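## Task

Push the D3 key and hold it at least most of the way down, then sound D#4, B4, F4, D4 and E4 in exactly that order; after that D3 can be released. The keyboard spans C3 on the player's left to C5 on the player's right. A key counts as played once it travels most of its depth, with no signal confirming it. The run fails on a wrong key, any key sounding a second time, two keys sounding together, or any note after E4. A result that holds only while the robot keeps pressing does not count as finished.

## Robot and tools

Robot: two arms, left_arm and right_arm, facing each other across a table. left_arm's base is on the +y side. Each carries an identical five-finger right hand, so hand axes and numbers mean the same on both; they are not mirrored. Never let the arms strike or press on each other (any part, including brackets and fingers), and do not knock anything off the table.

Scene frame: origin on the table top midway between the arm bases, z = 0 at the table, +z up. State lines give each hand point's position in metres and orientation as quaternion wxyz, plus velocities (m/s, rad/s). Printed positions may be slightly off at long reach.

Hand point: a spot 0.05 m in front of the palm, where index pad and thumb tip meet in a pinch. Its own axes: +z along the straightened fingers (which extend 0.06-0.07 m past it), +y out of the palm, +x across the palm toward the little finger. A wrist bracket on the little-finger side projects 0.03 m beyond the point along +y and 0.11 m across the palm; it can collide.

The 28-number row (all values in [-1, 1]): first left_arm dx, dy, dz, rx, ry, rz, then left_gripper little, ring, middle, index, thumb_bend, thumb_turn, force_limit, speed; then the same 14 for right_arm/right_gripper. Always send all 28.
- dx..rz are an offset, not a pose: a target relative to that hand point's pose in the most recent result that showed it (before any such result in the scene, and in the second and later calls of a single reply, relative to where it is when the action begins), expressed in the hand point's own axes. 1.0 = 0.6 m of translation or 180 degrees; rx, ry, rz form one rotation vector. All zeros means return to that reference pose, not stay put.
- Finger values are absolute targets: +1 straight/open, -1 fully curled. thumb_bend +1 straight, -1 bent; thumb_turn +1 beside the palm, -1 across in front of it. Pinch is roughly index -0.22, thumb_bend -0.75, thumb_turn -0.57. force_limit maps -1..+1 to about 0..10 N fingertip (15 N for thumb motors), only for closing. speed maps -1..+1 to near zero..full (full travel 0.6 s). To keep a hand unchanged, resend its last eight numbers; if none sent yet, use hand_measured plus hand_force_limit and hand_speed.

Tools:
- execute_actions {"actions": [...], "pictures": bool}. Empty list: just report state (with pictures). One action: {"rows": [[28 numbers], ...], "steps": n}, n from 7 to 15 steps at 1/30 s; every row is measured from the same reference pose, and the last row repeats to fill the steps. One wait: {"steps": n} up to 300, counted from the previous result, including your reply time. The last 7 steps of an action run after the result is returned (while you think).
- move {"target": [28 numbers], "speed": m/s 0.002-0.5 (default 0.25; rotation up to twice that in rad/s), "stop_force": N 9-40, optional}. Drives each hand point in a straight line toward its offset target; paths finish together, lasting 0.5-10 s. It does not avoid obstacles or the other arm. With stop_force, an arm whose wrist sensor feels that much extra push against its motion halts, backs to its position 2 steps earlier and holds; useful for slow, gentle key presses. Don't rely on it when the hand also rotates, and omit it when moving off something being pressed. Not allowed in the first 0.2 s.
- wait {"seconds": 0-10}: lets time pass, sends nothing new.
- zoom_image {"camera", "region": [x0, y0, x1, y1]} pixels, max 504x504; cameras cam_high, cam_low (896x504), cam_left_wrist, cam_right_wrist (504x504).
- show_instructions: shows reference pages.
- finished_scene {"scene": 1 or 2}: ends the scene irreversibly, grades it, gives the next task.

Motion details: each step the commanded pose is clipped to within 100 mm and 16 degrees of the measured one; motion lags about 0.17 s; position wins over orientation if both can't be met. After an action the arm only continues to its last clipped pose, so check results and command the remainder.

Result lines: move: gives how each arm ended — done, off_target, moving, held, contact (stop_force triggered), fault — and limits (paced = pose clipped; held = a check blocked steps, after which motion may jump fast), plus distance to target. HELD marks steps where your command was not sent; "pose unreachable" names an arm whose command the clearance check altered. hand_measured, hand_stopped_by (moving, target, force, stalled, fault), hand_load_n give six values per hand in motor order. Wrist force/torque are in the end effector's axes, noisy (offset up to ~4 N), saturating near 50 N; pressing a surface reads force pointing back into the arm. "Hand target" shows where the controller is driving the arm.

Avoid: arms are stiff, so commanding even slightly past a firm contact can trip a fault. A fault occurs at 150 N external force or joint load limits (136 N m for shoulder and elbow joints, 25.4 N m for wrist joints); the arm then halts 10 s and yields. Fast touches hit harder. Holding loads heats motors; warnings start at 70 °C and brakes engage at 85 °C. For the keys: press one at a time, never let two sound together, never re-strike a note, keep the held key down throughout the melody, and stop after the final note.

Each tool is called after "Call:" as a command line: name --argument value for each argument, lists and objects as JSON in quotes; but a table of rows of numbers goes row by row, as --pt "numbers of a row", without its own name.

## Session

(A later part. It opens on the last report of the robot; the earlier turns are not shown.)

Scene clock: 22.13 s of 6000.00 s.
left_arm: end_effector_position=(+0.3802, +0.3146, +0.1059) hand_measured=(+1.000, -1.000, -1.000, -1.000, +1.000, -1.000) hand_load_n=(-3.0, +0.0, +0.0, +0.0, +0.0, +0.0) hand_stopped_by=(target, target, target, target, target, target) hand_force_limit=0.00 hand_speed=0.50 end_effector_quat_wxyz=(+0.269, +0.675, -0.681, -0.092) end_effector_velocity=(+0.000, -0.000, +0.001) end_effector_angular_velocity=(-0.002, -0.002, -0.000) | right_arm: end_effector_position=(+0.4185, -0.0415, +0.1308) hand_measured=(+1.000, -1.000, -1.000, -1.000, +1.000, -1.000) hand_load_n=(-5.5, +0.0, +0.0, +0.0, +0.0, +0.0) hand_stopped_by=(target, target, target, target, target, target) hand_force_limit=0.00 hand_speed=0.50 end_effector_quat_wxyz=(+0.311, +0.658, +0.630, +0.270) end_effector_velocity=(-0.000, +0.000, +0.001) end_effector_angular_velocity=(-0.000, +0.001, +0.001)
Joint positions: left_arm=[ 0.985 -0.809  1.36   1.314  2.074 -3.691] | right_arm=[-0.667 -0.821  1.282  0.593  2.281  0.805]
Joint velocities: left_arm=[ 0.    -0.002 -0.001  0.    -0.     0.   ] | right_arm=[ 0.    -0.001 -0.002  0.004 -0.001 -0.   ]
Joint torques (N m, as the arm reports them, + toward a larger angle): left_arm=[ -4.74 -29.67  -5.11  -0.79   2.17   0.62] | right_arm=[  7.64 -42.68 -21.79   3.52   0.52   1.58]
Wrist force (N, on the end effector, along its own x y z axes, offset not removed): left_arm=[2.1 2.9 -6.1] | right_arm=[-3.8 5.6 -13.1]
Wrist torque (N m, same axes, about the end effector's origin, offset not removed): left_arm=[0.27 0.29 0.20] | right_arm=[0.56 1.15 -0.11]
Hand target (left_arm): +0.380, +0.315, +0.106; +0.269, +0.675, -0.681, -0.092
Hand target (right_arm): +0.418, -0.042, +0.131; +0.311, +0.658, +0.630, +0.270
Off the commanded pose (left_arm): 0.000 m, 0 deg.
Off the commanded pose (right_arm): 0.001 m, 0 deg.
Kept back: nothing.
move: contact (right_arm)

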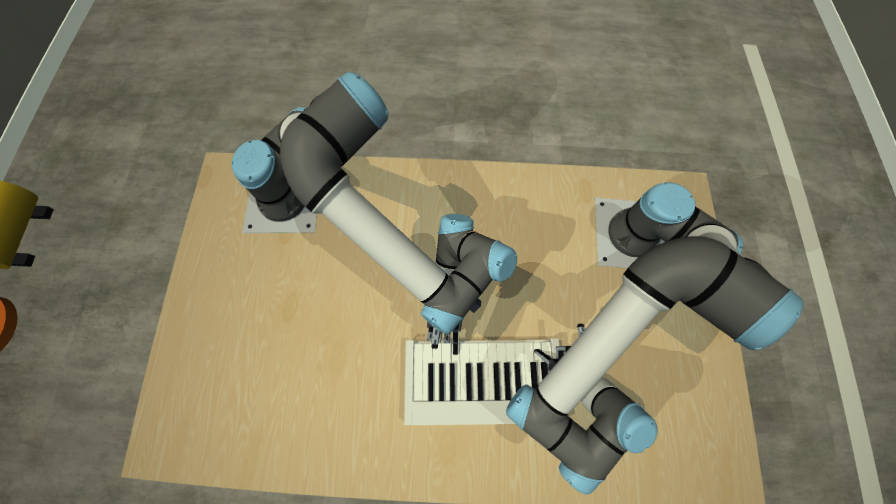

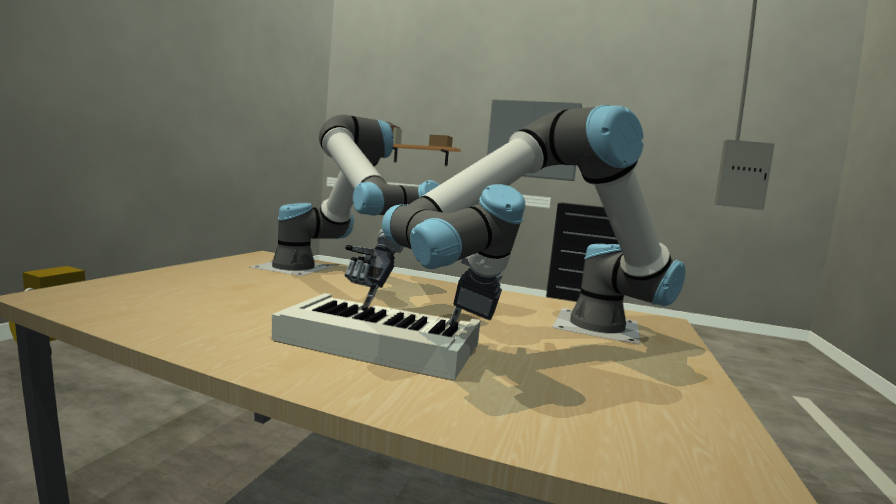

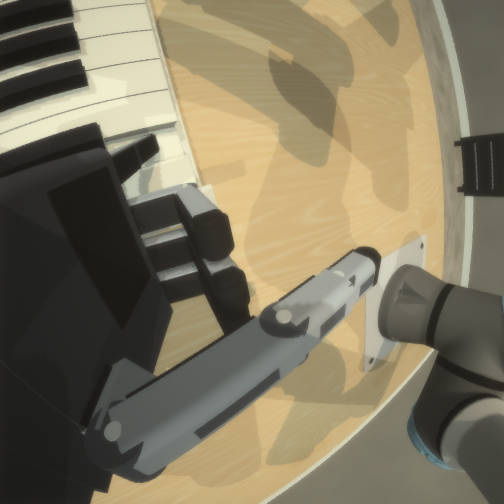

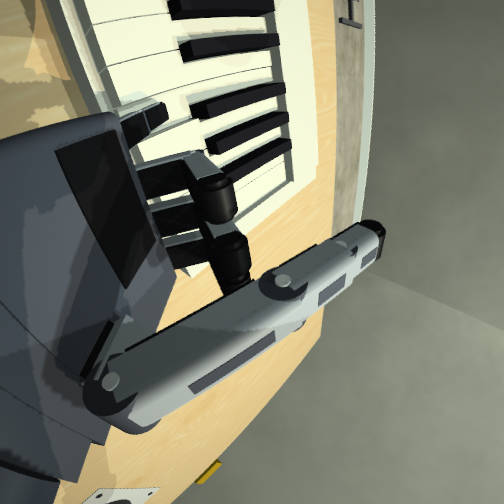

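Call:
move --target '[0,0,0,0,0,0,1,-1,-1,-1,1,-1,0,0.5,-0.00095,0.0188,-0.0165,0,0,0,1,-1,-1,-1,1,-1,0,0.5]' --speed 0.05

Call:
move --target '[0,0,0,0,0,0,1,-1,-1,-1,1,-1,0,0.5,0.078,-0.0032,-0.0081,0,0,0,1,-1,-1,-1,1,-1,0,0.5]' --speed 0.1

Call:
zoom_image --camera "cam_right_wrist" --region '[0, 0, 300, 200]'

Call:
zoom_image --camera "cam_high" --region '[390, 320, 510, 410]'

Scene clock: 23.43 s of 6000.00 s.
left_arm: end_effector_position=(+0.3802, +0.3146, +0.1059) hand_measured=(+1.000, -1.000, -1.000, -1.000, +1.000, -1.000) hand_load_n=(-3.5, +0.0, +0.0, +0.0, +0.0, +0.0) hand_stopped_by=(target, target, target, target, target, target) hand_force_limit=0.00 hand_speed=0.50 end_effector_quat_wxyz=(+0.269, +0.675, -0.681, -0.092) end_effector_velocity=(-0.000, +0.000, +0.000) end_effector_angular_velocity=(+0.000, +0.000, -0.000) | right_arm: end_effector_position=(+0.4185, -0.0415, +0.1455) hand_measured=(+1.000, -1.000, -1.000, -1.000, +1.000, -1.000) hand_load_n=(+0.0, +0.0, +0.0, +0.0, +0.0, +0.0) hand_stopped_by=(target, target, target, target, target, target) hand_force_limit=0.00 hand_speed=0.50 end_effector_quat_wxyz=(+0.312, +0.658, +0.630, +0.270) end_effector_velocity=(+0.000, -0.000, +0.002) end_effector_angular_velocity=(-0.002, +0.001, +0.001)
Joint positions: left_arm=[ 0.985 -0.809  1.36   1.314  2.074 -3.691] | right_arm=[-0.667 -0.836  1.269  0.622  2.281  0.805]
Joint velocities: left_arm=[-0.    -0.001 -0.     0.001  0.     0.   ] | right_arm=[-0.    -0.002 -0.002  0.005 -0.    -0.002]
Joint torques (N m, as the arm reports them, + toward a larger angle): left_arm=[ -5.48 -30.14  -4.29  -0.97   2.06   0.52] | right_arm=[  0.03 -47.58 -26.35   3.52  -0.59  -3.13]
Wrist force (N, on the end effector, along its own x y z axes, offset not removed): left_arm=[0.5 3.9 -7.2] | right_arm=[0.0 0.0 -1.3]
Wrist torque (N m, same axes, about the end effector's origin, offset not removed): left_arm=[0.32 0.64 0.14] | right_arm=[0.13 0.03 -0.23]
Hand target (left_arm): +0.380, +0.315, +0.106; +0.269, +0.675, -0.681, -0.092
Hand target (right_arm): +0.418, -0.042, +0.146; +0.311, +0.658, +0.630, +0.270
Off the commanded pose (left_arm): 0.000 m, 0 deg.
Off the commanded pose (right_arm): 0.000 m, 0 deg.
Kept back: nothing.
move: done

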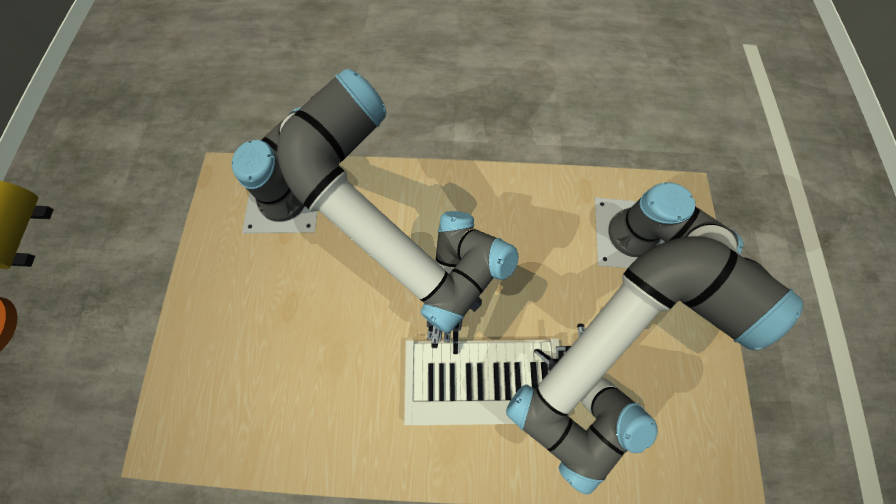

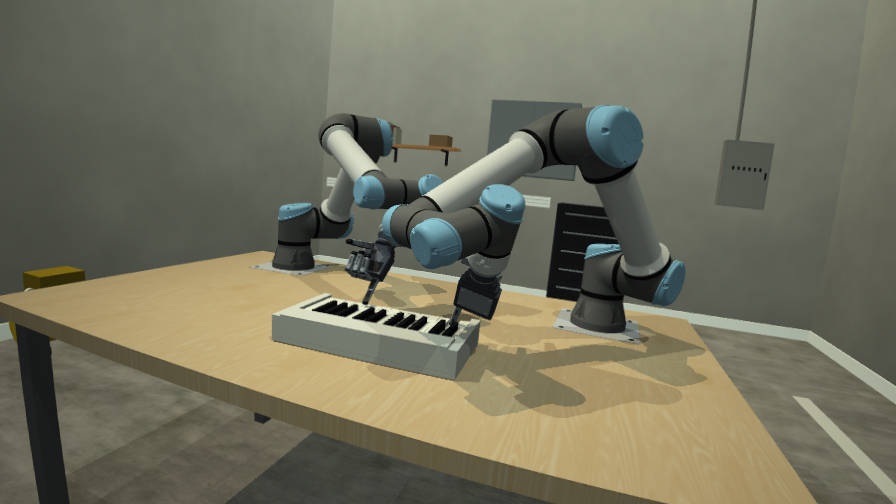

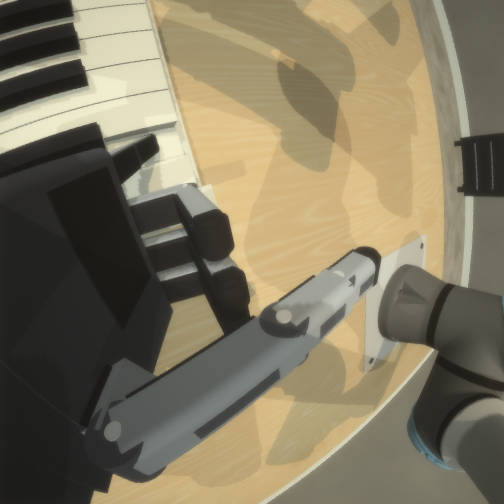

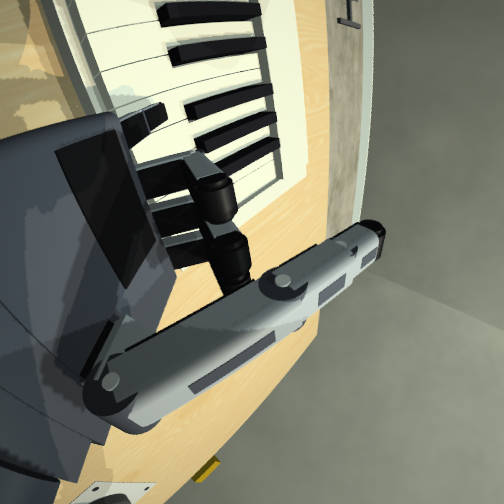

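Scene clock: 24.40 s of 6000.00 s.
left_arm: end_effector_position=(+0.3802, +0.3146, +0.1059) hand_measured=(+1.000, -1.000, -1.000, -1.000, +1.000, -1.000) hand_load_n=(-3.5, +0.0, +0.0, +0.0, +0.0, +0.0) hand_stopped_by=(target, target, target, target, target, target) hand_force_limit=0.00 hand_speed=0.50 end_effector_quat_wxyz=(+0.269, +0.675, -0.681, -0.092) end_effector_velocity=(-0.000, +0.000, -0.000) end_effector_angular_velocity=(+0.001, +0.001, +0.000) | right_arm: end_effector_position=(+0.4163, +0.0052, +0.1455) hand_measured=(+1.000, -1.000, -1.000, -1.000, +1.000, -1.000) hand_load_n=(+0.0, +0.0, +0.0, +0.0, +0.0, +0.0) hand_stopped_by=(target, target, target, target, target, target) hand_force_limit=0.00 hand_speed=0.50 end_effector_quat_wxyz=(+0.311, +0.658, +0.630, +0.271) end_effector_velocity=(+0.000, +0.003, +0.000) end_effector_angular_velocity=(-0.001, +0.001, -0.001)
Joint positions: left_arm=[ 0.985 -0.809  1.36   1.314  2.074 -3.691] | right_arm=[-0.619 -0.725  1.074  0.743  2.303  0.861]
Joint velocities: left_arm=[ 0.     0.001  0.001 -0.    -0.    -0.   ] | right_arm=[ 0.003  0.009 -0.017  0.012  0.002  0.004]
Joint torques (N m, as the arm reports them, + toward a larger angle): left_arm=[ -4.95 -30.2   -4.93  -0.78   2.12   0.57] | right_arm=[ 11.88 -40.12 -26.38   3.96   2.46   2.68]
Wrist force (N, on the end effector, along its own x y z axes, offset not removed): left_arm=[1.9 2.1 -5.8] | right_arm=[-1.0 -1.1 -0.5]
Wrist torque (N m, same axes, about the end effector's origin, offset not removed): left_arm=[0.07 0.44 0.12] | right_arm=[-0.12 0.16 -0.42]
Hand target (left_arm): +0.380, +0.315, +0.106; +0.269, +0.675, -0.681, -0.092
Hand target (right_arm): +0.416, +0.006, +0.145; +0.311, +0.658, +0.630, +0.270
Off the commanded pose (left_arm): 0.000 m, 0 deg.
Off the commanded pose (right_arm): 0.000 m, 0 deg.
Kept back: nothing.
move: done

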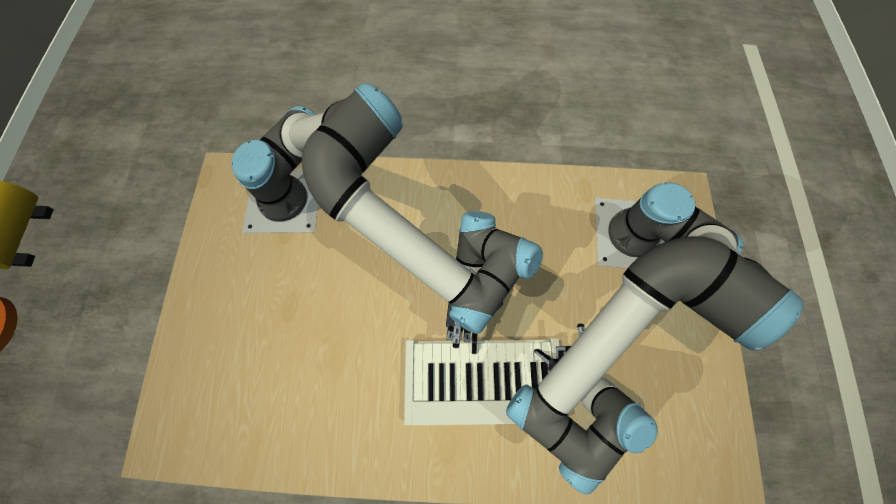

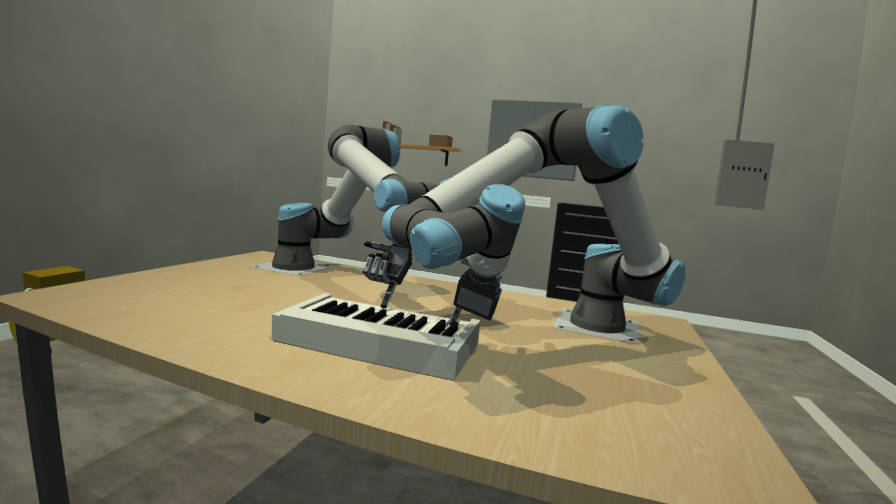

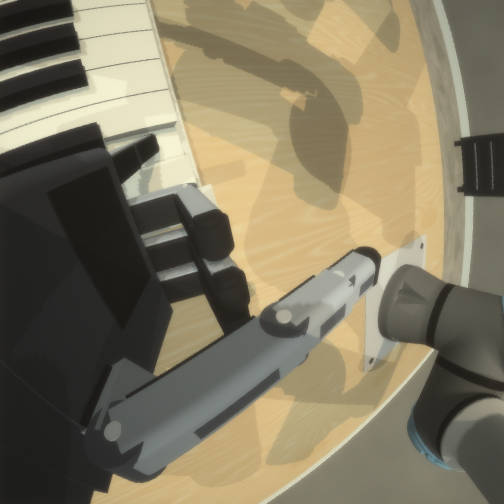

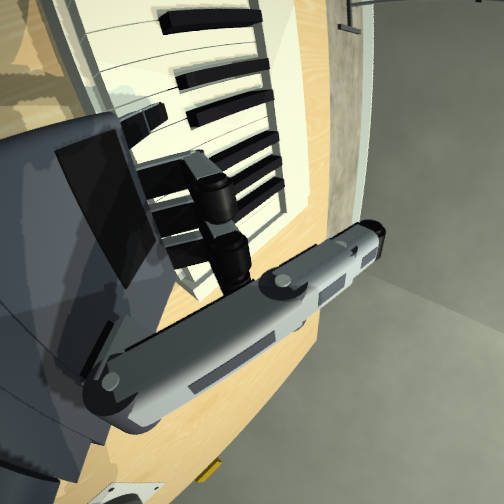

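Region (0, 0, 300, 200) of cam_right_wrist's 504x504 image, scaled by 1.680, with more detail than that image has.

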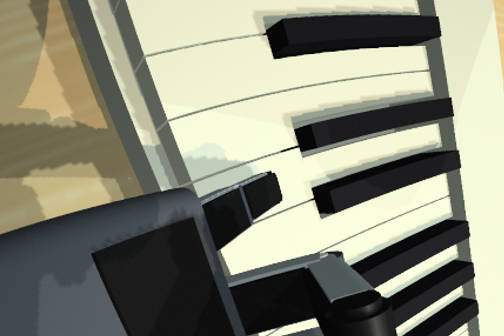

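Region (390, 320, 510, 410) of cam_high's 896x504 image, scaled by 4.200, with more detail than that image has; it fills the top 378 rows of this view, and the rest is white.

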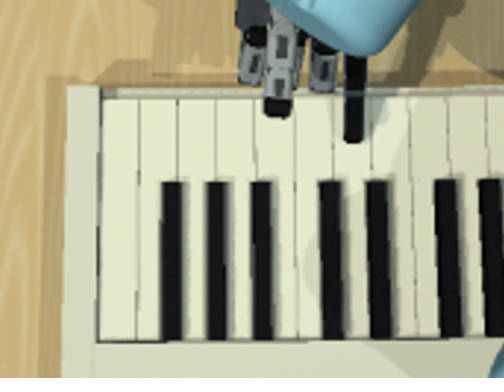

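Centred on D4.

Call:
move --target '[0,0,0,0,0,0,1,-1,-1,-1,1,-1,0,0.5,0.0015,-0.0186,0.0163,0,0,0,1,-1,-1,-1,1,-1,0,0.5]' --speed 0.013 --stop_force 9

Call:
zoom_image --camera "cam_right_wrist" --region '[0, 0, 300, 200]'

Scene clock: 26.00 s of 6000.00 s.
left_arm: end_effector_position=(+0.3802, +0.3146, +0.1059) hand_measured=(+1.000, -1.000, -1.000, -1.000, +1.000, -1.000) hand_load_n=(-3.0, +0.0, +0.0, +0.0, +0.0, +0.0) hand_stopped_by=(target, target, target, target, target, target) hand_force_limit=0.00 hand_speed=0.50 end_effector_quat_wxyz=(+0.269, +0.675, -0.681, -0.092) end_effector_velocity=(-0.000, +0.000, -0.001) end_effector_angular_velocity=(+0.002, +0.003, -0.000) | right_arm: end_effector_position=(+0.4163, +0.0056, +0.1310) hand_measured=(+1.000, -1.000, -1.000, -1.000, +1.000, -1.000) hand_load_n=(-4.5, +0.0, +0.0, +0.0, +0.0, +0.0) hand_stopped_by=(target, target, target, target, target, target) hand_force_limit=0.00 hand_speed=0.50 end_effector_quat_wxyz=(+0.311, +0.658, +0.630, +0.271) end_effector_velocity=(-0.001, +0.001, -0.002) end_effector_angular_velocity=(-0.001, -0.000, +0.002)
Joint positions: left_arm=[ 0.985 -0.809  1.36   1.314  2.074 -3.691] | right_arm=[-0.619 -0.71   1.086  0.716  2.304  0.862]
Joint velocities: left_arm=[-0.     0.002  0.001  0.001 -0.    -0.   ] | right_arm=[ 0.002  0.002  0.003 -0.005  0.    -0.001]
Joint torques (N m, as the arm reports them, + toward a larger angle): left_arm=[ -5.06 -29.42  -4.38  -0.86   2.07   0.59] | right_arm=[  8.87 -32.94  -7.17  -0.6   -1.27  -3.34]
Wrist force (N, on the end effector, along its own x y z axes, offset not removed): left_arm=[0.0 2.8 -7.5] | right_arm=[-2.7 4.6 -12.1]
Wrist torque (N m, same axes, about the end effector's origin, offset not removed): left_arm=[0.34 0.68 0.03] | right_arm=[0.45 0.84 -0.10]
Hand target (left_arm): +0.380, +0.315, +0.106; +0.269, +0.675, -0.681, -0.092
Hand target (right_arm): +0.416, +0.006, +0.131; +0.311, +0.658, +0.630, +0.271
Off the commanded pose (left_arm): 0.000 m, 0 deg.
Off the commanded pose (right_arm): 0.000 m, 0 deg.
Kept back: nothing.
move: done

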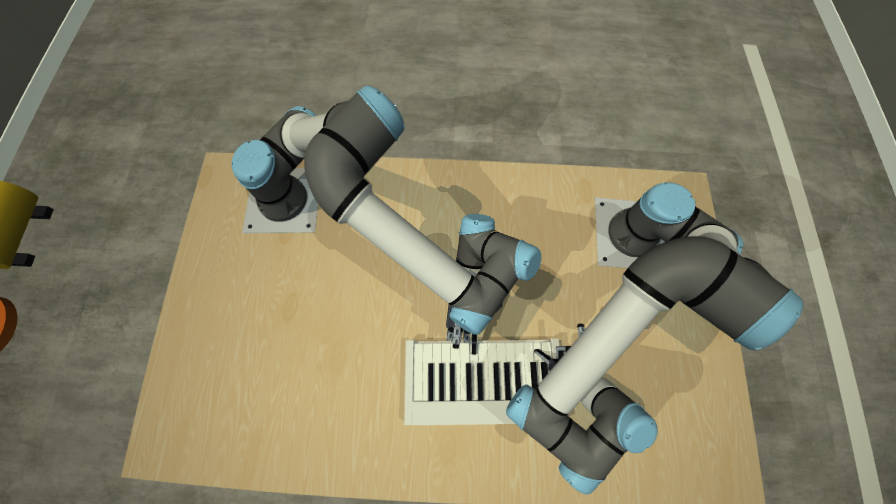

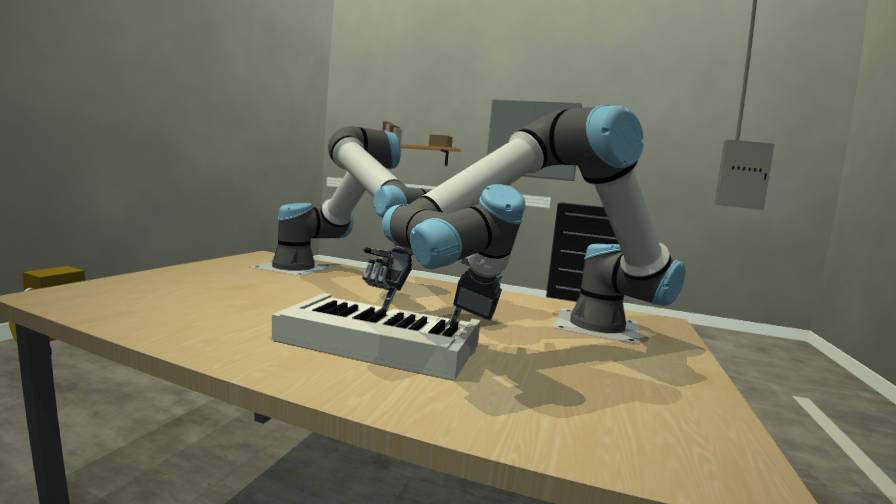

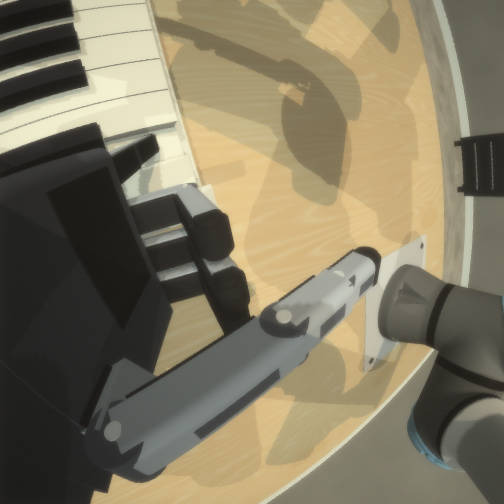

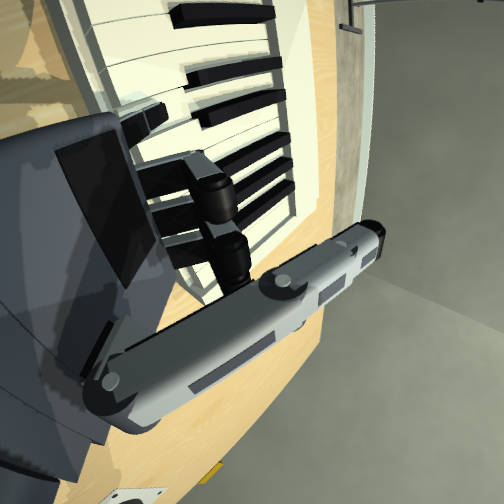

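Region (0, 0, 300, 200) of cam_right_wrist's 504x504 image, scaled by 1.680, with more detail than that image has.

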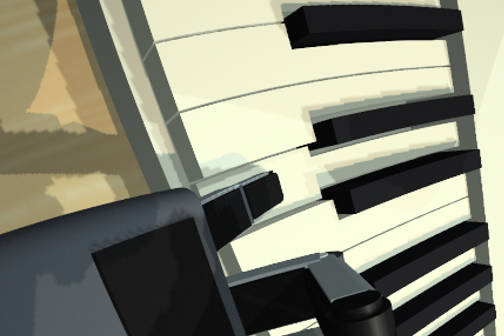

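Call:
move --target '[0,0,0,0,0,0,1,-1,-1,-1,1,-1,0,0.5,-0.00095,0.0188,-0.0165,0,0,0,1,-1,-1,-1,1,-1,0,0.5]' --speed 0.05

Call:
move --target '[0,0,0,0,0,0,1,-1,-1,-1,1,-1,0,0.5,-0.0392,0.0016,0.0041,0,0,0,1,-1,-1,-1,1,-1,0,0.5]' --speed 0.07

Call:
zoom_image --camera "cam_right_wrist" --region '[0, 0, 300, 200]'

Scene clock: 27.33 s of 6000.00 s.
left_arm: end_effector_position=(+0.3802, +0.3146, +0.1059) hand_measured=(+1.000, -1.000, -1.000, -1.000, +1.000, -1.000) hand_load_n=(-3.5, +0.0, +0.0, +0.0, +0.0, +0.0) hand_stopped_by=(target, target, target, target, target, target) hand_force_limit=0.00 hand_speed=0.50 end_effector_quat_wxyz=(+0.269, +0.675, -0.681, -0.092) end_effector_velocity=(-0.000, +0.000, -0.000) end_effector_angular_velocity=(+0.001, +0.002, +0.000) | right_arm: end_effector_position=(+0.4163, +0.0056, +0.1458) hand_measured=(+1.000, -1.000, -1.000, -1.000, +1.000, -1.000) hand_load_n=(+0.0, +0.0, +0.0, +0.0, +0.0, +0.0) hand_stopped_by=(target, target, target, target, target, target) hand_force_limit=0.00 hand_speed=0.50 end_effector_quat_wxyz=(+0.311, +0.658, +0.630, +0.271) end_effector_velocity=(+0.001, -0.001, +0.002) end_effector_angular_velocity=(+0.001, -0.001, -0.002)
Joint positions: left_arm=[ 0.985 -0.809  1.36   1.314  2.074 -3.691] | right_arm=[-0.619 -0.724  1.072  0.744  2.304  0.861]
Joint velocities: left_arm=[-0.     0.001  0.     0.     0.    -0.   ] | right_arm=[-0.001 -0.001 -0.002  0.003  0.001  0.001]
Joint torques (N m, as the arm reports them, + toward a larger angle): left_arm=[ -4.81 -29.41  -5.05  -0.92   2.05   0.55] | right_arm=[ -0.88 -54.05 -25.99   3.03   2.27  -1.1 ]
Wrist force (N, on the end effector, along its own x y z axes, offset not removed): left_arm=[1.7 1.9 -8.3] | right_arm=[-2.0 0.7 -0.9]
Wrist torque (N m, same axes, about the end effector's origin, offset not removed): left_arm=[0.16 0.43 0.15] | right_arm=[0.21 0.29 -0.31]
Hand target (left_arm): +0.380, +0.315, +0.106; +0.269, +0.675, -0.681, -0.092
Hand target (right_arm): +0.416, +0.006, +0.146; +0.311, +0.658, +0.630, +0.271
Off the commanded pose (left_arm): 0.000 m, 0 deg.
Off the commanded pose (right_arm): 0.000 m, 0 deg.
Kept back: nothing.
move: done

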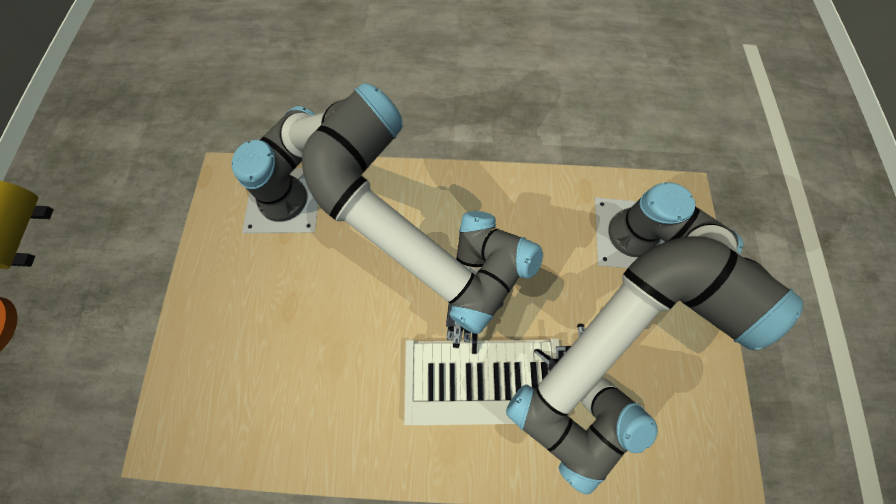

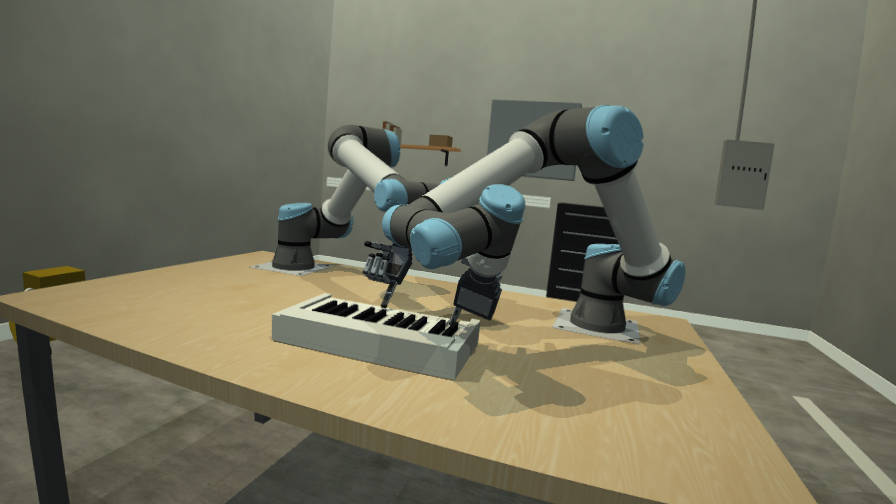

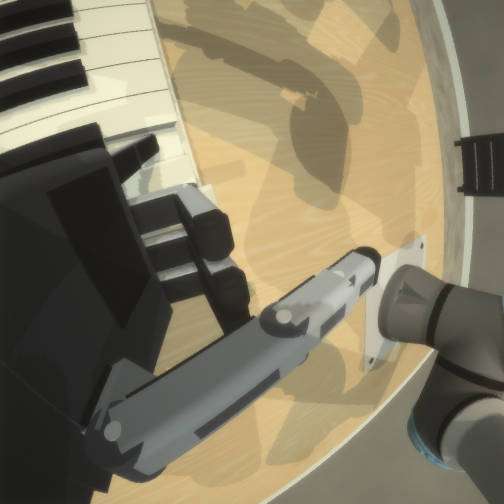

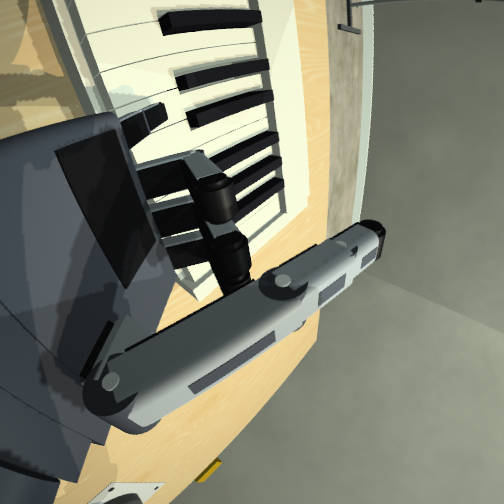

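Scene clock: 28.20 s of 6000.00 s.
left_arm: end_effector_position=(+0.3802, +0.3146, +0.1059) hand_measured=(+1.000, -1.000, -1.000, -1.000, +1.000, -1.000) hand_load_n=(-3.5, +0.0, +0.0, +0.0, +0.0, +0.0) hand_stopped_by=(target, target, target, target, target, target) hand_force_limit=0.00 hand_speed=0.50 end_effector_quat_wxyz=(+0.269, +0.675, -0.681, -0.092) end_effector_velocity=(+0.000, +0.000, +0.000) end_effector_angular_velocity=(+0.001, +0.001, +0.001) | right_arm: end_effector_position=(+0.4174, -0.0178, +0.1458) hand_measured=(+1.000, -1.000, -1.000, -1.000, +1.000, -1.000) hand_load_n=(+0.0, +0.0, +0.0, +0.0, +0.0, +0.0) hand_stopped_by=(target, target, target, target, target, target) hand_force_limit=0.00 hand_speed=0.50 end_effector_quat_wxyz=(+0.311, +0.658, +0.630, +0.270) end_effector_velocity=(-0.001, -0.002, -0.000) end_effector_angular_velocity=(+0.001, +0.000, +0.002)
Joint positions: left_arm=[ 0.985 -0.809  1.36   1.314  2.074 -3.691] | right_arm=[-0.642 -0.782  1.174  0.682  2.293  0.834]
Joint velocities: left_arm=[ 0.001  0.001 -0.     0.001  0.     0.   ] | right_arm=[-0.001 -0.007  0.012 -0.008 -0.002 -0.003]
Joint torques (N m, as the arm reports them, + toward a larger angle): left_arm=[ -5.49 -29.24  -4.26  -0.92   2.09   0.48] | right_arm=[-10.54 -50.18  -9.93  -0.78  -0.69  -3.28]
Wrist force (N, on the end effector, along its own x y z axes, offset not removed): left_arm=[2.5 1.7 -8.6] | right_arm=[0.4 -1.4 -2.2]
Wrist torque (N m, same axes, about the end effector's origin, offset not removed): left_arm=[0.21 0.30 0.08] | right_arm=[-0.12 -0.05 -0.20]
Hand target (left_arm): +0.380, +0.315, +0.106; +0.269, +0.675, -0.681, -0.092
Hand target (right_arm): +0.417, -0.018, +0.146; +0.311, +0.658, +0.630, +0.271
Off the commanded pose (left_arm): 0.000 m, 0 deg.
Off the commanded pose (right_arm): 0.000 m, 0 deg.
Kept back: nothing.
move: done

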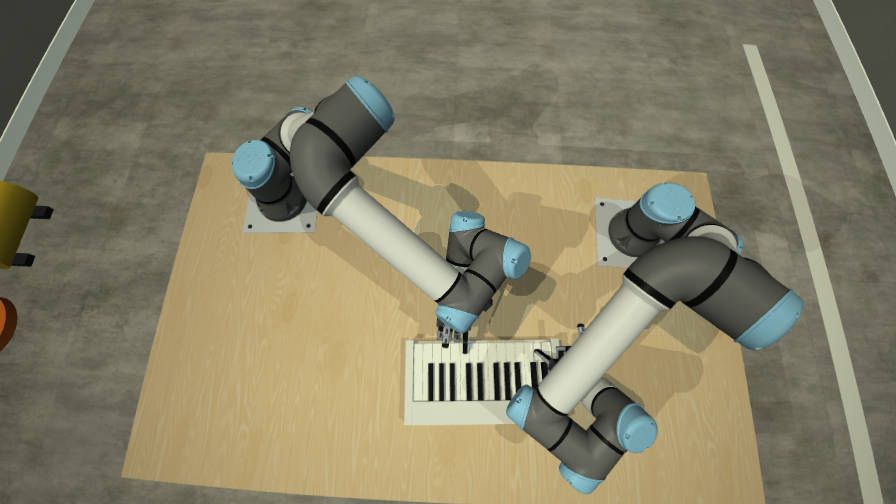

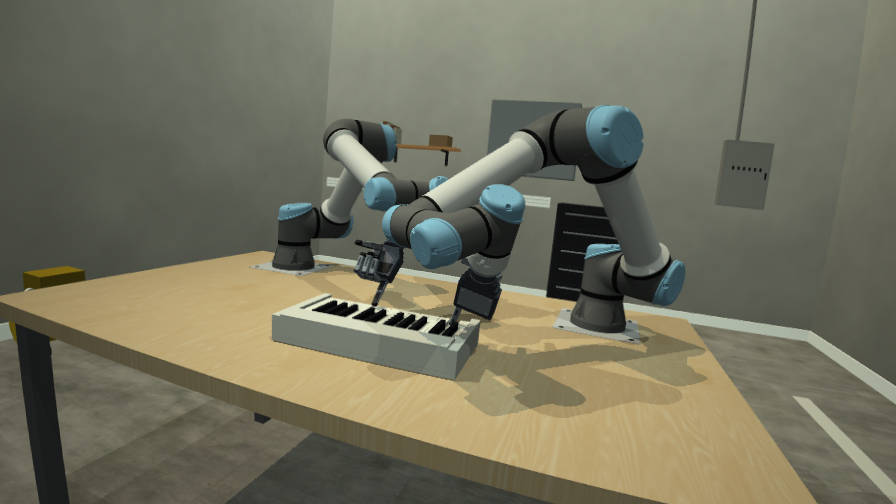

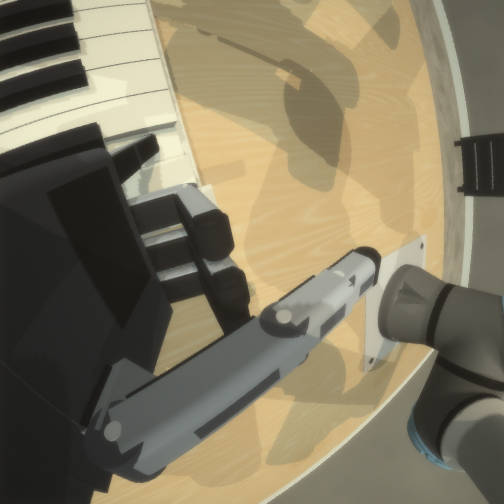

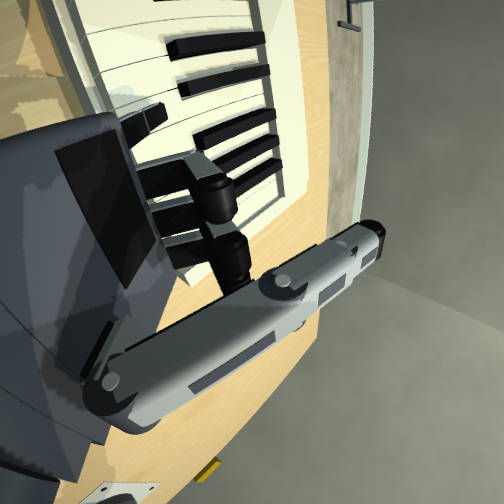

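Region (0, 0, 300, 200) of cam_right_wrist's 504x504 image, scaled by 1.680, with more detail than that image has.

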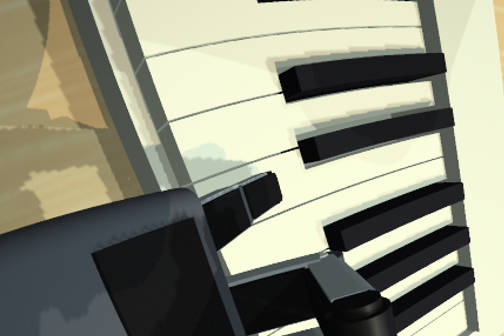

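Call:
move --target '[0,0,0,0,0,0,1,-1,-1,-1,1,-1,0,0.5,0.0006,-0.0186,0.0163,0,0,0,1,-1,-1,-1,1,-1,0,0.5]' --speed 0.015 --stop_force 9

Call:
zoom_image --camera "cam_right_wrist" --region '[0, 0, 300, 200]'

Scene clock: 29.80 s of 6000.00 s.
left_arm: end_effector_position=(+0.3802, +0.3146, +0.1059) hand_measured=(+1.000, -1.000, -1.000, -1.000, +1.000, -1.000) hand_load_n=(-3.0, +0.0, +0.0, +0.0, +0.0, +0.0) hand_stopped_by=(target, target, target, target, target, target) hand_force_limit=0.00 hand_speed=0.50 end_effector_quat_wxyz=(+0.269, +0.675, -0.681, -0.092) end_effector_velocity=(-0.000, -0.000, -0.000) end_effector_angular_velocity=(+0.002, +0.002, -0.001) | right_arm: end_effector_position=(+0.4174, -0.0180, +0.1313) hand_measured=(+1.000, -1.000, -1.000, -1.000, +1.000, -1.000) hand_load_n=(-3.0, +0.0, +0.0, +0.0, +0.0, +0.0) hand_stopped_by=(target, target, target, target, target, target) hand_force_limit=0.00 hand_speed=0.50 end_effector_quat_wxyz=(+0.311, +0.658, +0.630, +0.271) end_effector_velocity=(+0.000, -0.000, -0.003) end_effector_angular_velocity=(-0.001, +0.001, -0.000)
Joint positions: left_arm=[ 0.985 -0.809  1.36   1.314  2.074 -3.691] | right_arm=[-0.642 -0.768  1.188  0.653  2.293  0.834]
Joint velocities: left_arm=[-0.001  0.002 -0.     0.001 -0.     0.   ] | right_arm=[-0.     0.002  0.003 -0.004 -0.     0.   ]
Joint torques (N m, as the arm reports them, + toward a larger angle): left_arm=[ -4.9  -29.75  -4.88  -0.89   2.15   0.5 ] | right_arm=[  9.31 -34.31  -5.62  -0.47   1.51   2.41]
Wrist force (N, on the end effector, along its own x y z axes, offset not removed): left_arm=[1.3 3.2 -8.6] | right_arm=[-2.0 3.2 -8.6]
Wrist torque (N m, same axes, about the end effector's origin, offset not removed): left_arm=[0.37 0.46 0.11] | right_arm=[0.31 0.65 -0.18]
Hand target (left_arm): +0.380, +0.315, +0.106; +0.269, +0.675, -0.681, -0.092
Hand target (right_arm): +0.417, -0.018, +0.131; +0.311, +0.658, +0.630, +0.270
Off the commanded pose (left_arm): 0.000 m, 0 deg.
Off the commanded pose (right_arm): 0.000 m, 0 deg.
Kept back: nothing.
move: done

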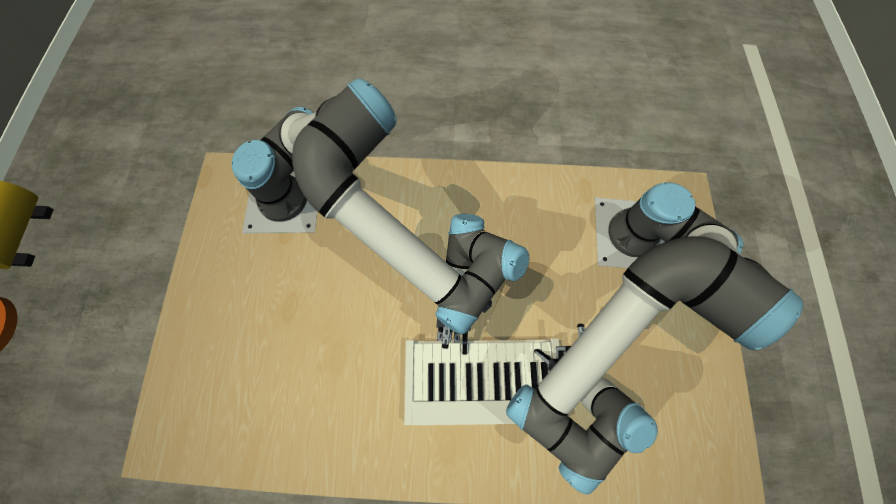

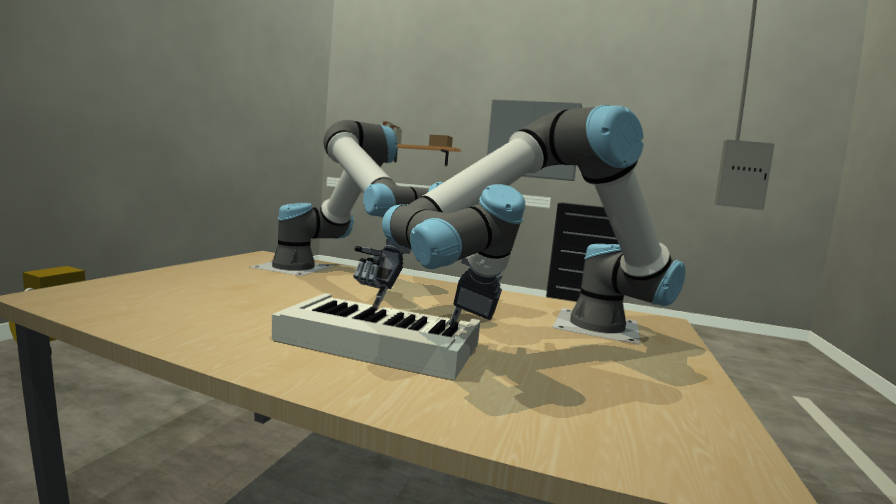

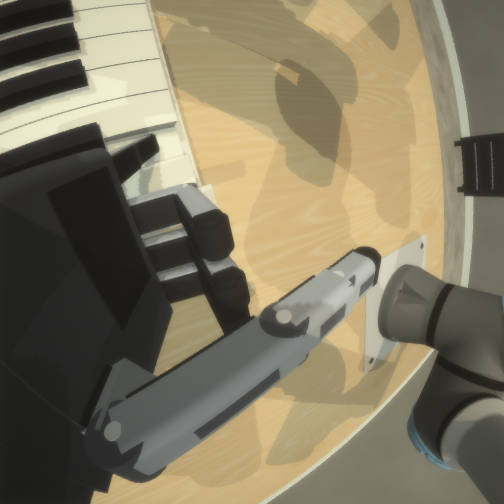

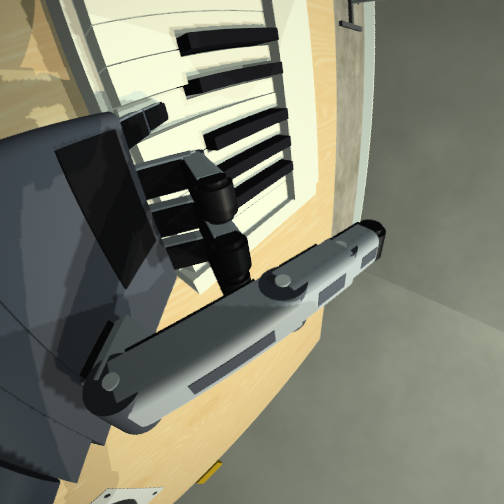

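Region (0, 0, 300, 200) of cam_right_wrist's 504x504 image, scaled by 1.680, with more detail than that image has.

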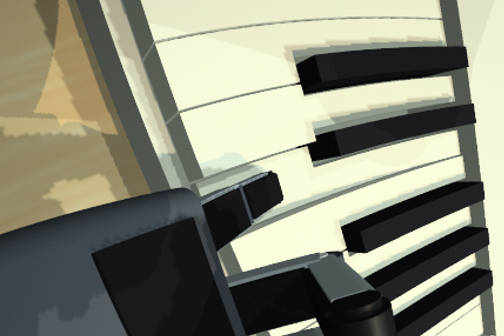

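Lift both by 0.025.

Call:
move --target '[0.0101,0.0203,-0.0349,0,0,0,1,-1,-1,-1,1,-1,0,0.5,-0.0016,0.0313,-0.0275,0,0,0,1,-1,-1,-1,1,-1,0,0.5]' --speed 0.06

Call:
finished_scene --scene 2

Scene clock: 30.90 s of 6000.00 s.
left_arm: end_effector_position=(+0.3802, +0.3145, +0.1306) hand_measured=(+1.000, -1.000, -1.000, -1.000, +1.000, -1.000) hand_load_n=(+0.0, +0.0, +0.0, +0.0, +0.0, +0.0) hand_stopped_by=(target, target, target, target, target, target) hand_force_limit=0.00 hand_speed=0.50 end_effector_quat_wxyz=(+0.269, +0.675, -0.681, -0.092) end_effector_velocity=(-0.000, +0.000, +0.003) end_effector_angular_velocity=(-0.000, +0.000, -0.000) | right_arm: end_effector_position=(+0.4173, -0.0180, +0.1560) hand_measured=(+1.000, -1.000, -1.000, -1.000, +1.000, -1.000) hand_load_n=(+0.0, +0.0, +0.0, +0.0, +0.0, +0.0) hand_stopped_by=(target, target, target, target, target, target) hand_force_limit=0.00 hand_speed=0.50 end_effector_quat_wxyz=(+0.312, +0.658, +0.630, +0.271) end_effector_velocity=(-0.000, +0.001, +0.002) end_effector_angular_velocity=(+0.003, +0.001, +0.000)
Joint positions: left_arm=[ 0.985 -0.839  1.343  1.362  2.074 -3.691] | right_arm=[-0.642 -0.792  1.164  0.701  2.293  0.834]
Joint velocities: left_arm=[ 0.    -0.003 -0.002  0.005  0.     0.001] | right_arm=[ 0.001 -0.002 -0.004  0.005 -0.002  0.002]
Joint torques (N m, as the arm reports them, + toward a larger angle): left_arm=[-14.17 -53.96 -27.34   4.84   3.49  -2.56] | right_arm=[ -9.1  -49.84 -26.05   3.41  -0.67   0.54]
Wrist force (N, on the end effector, along its own x y z axes, offset not removed): left_arm=[-0.7 0.2 -1.7] | right_arm=[-1.5 0.5 -0.6]
Wrist torque (N m, same axes, about the end effector's origin, offset not removed): left_arm=[0.16 0.05 -0.14] | right_arm=[0.10 0.23 -0.30]
Hand target (left_arm): +0.380, +0.315, +0.131; +0.269, +0.675, -0.681, -0.092
Hand target (right_arm): +0.417, -0.018, +0.156; +0.311, +0.658, +0.630, +0.271
Off the commanded pose (left_arm): 0.000 m, 0 deg.
Off the commanded pose (right_arm): 0.000 m, 0 deg.
Kept back: nothing.
move: done

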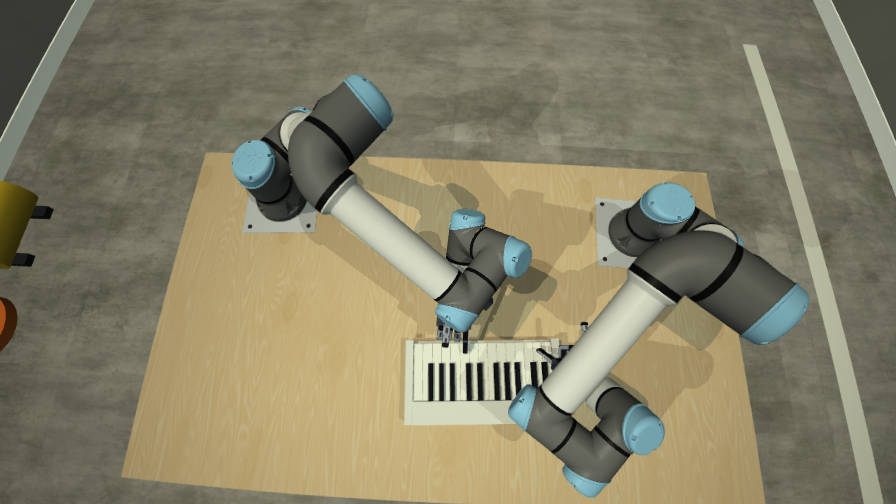

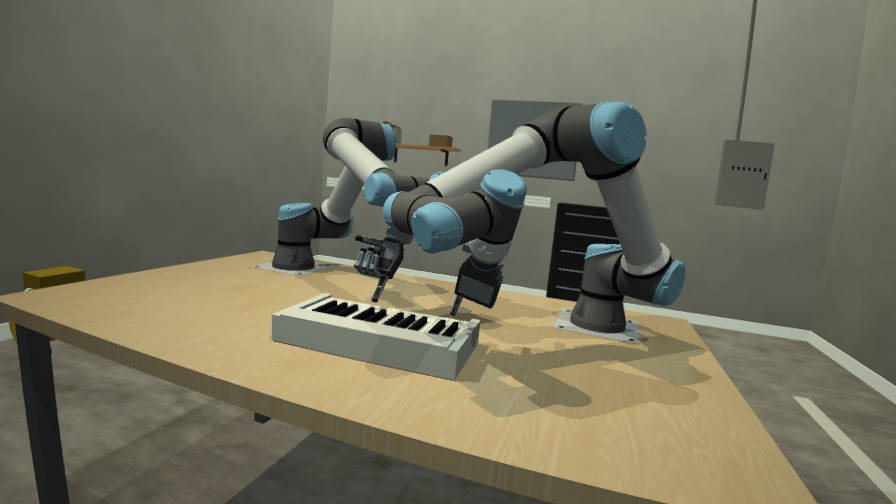

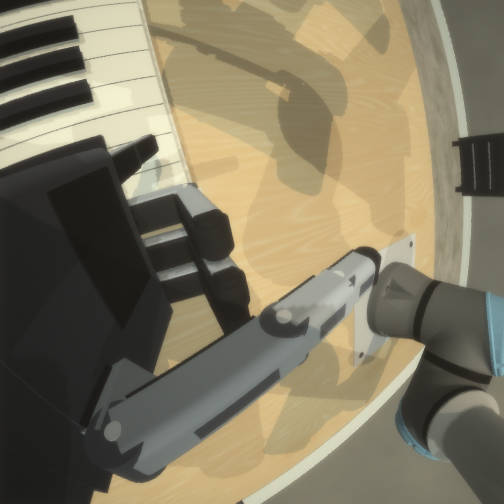

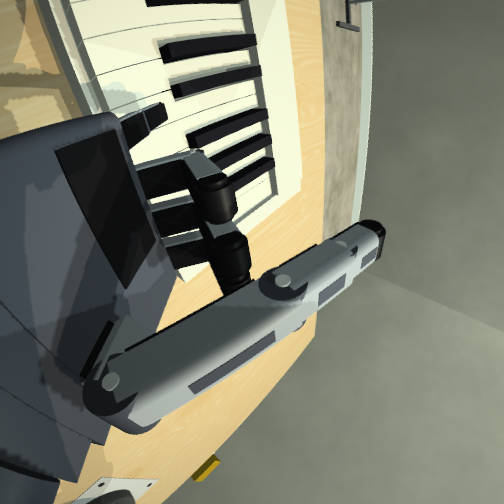

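The scene is finished: the task was done.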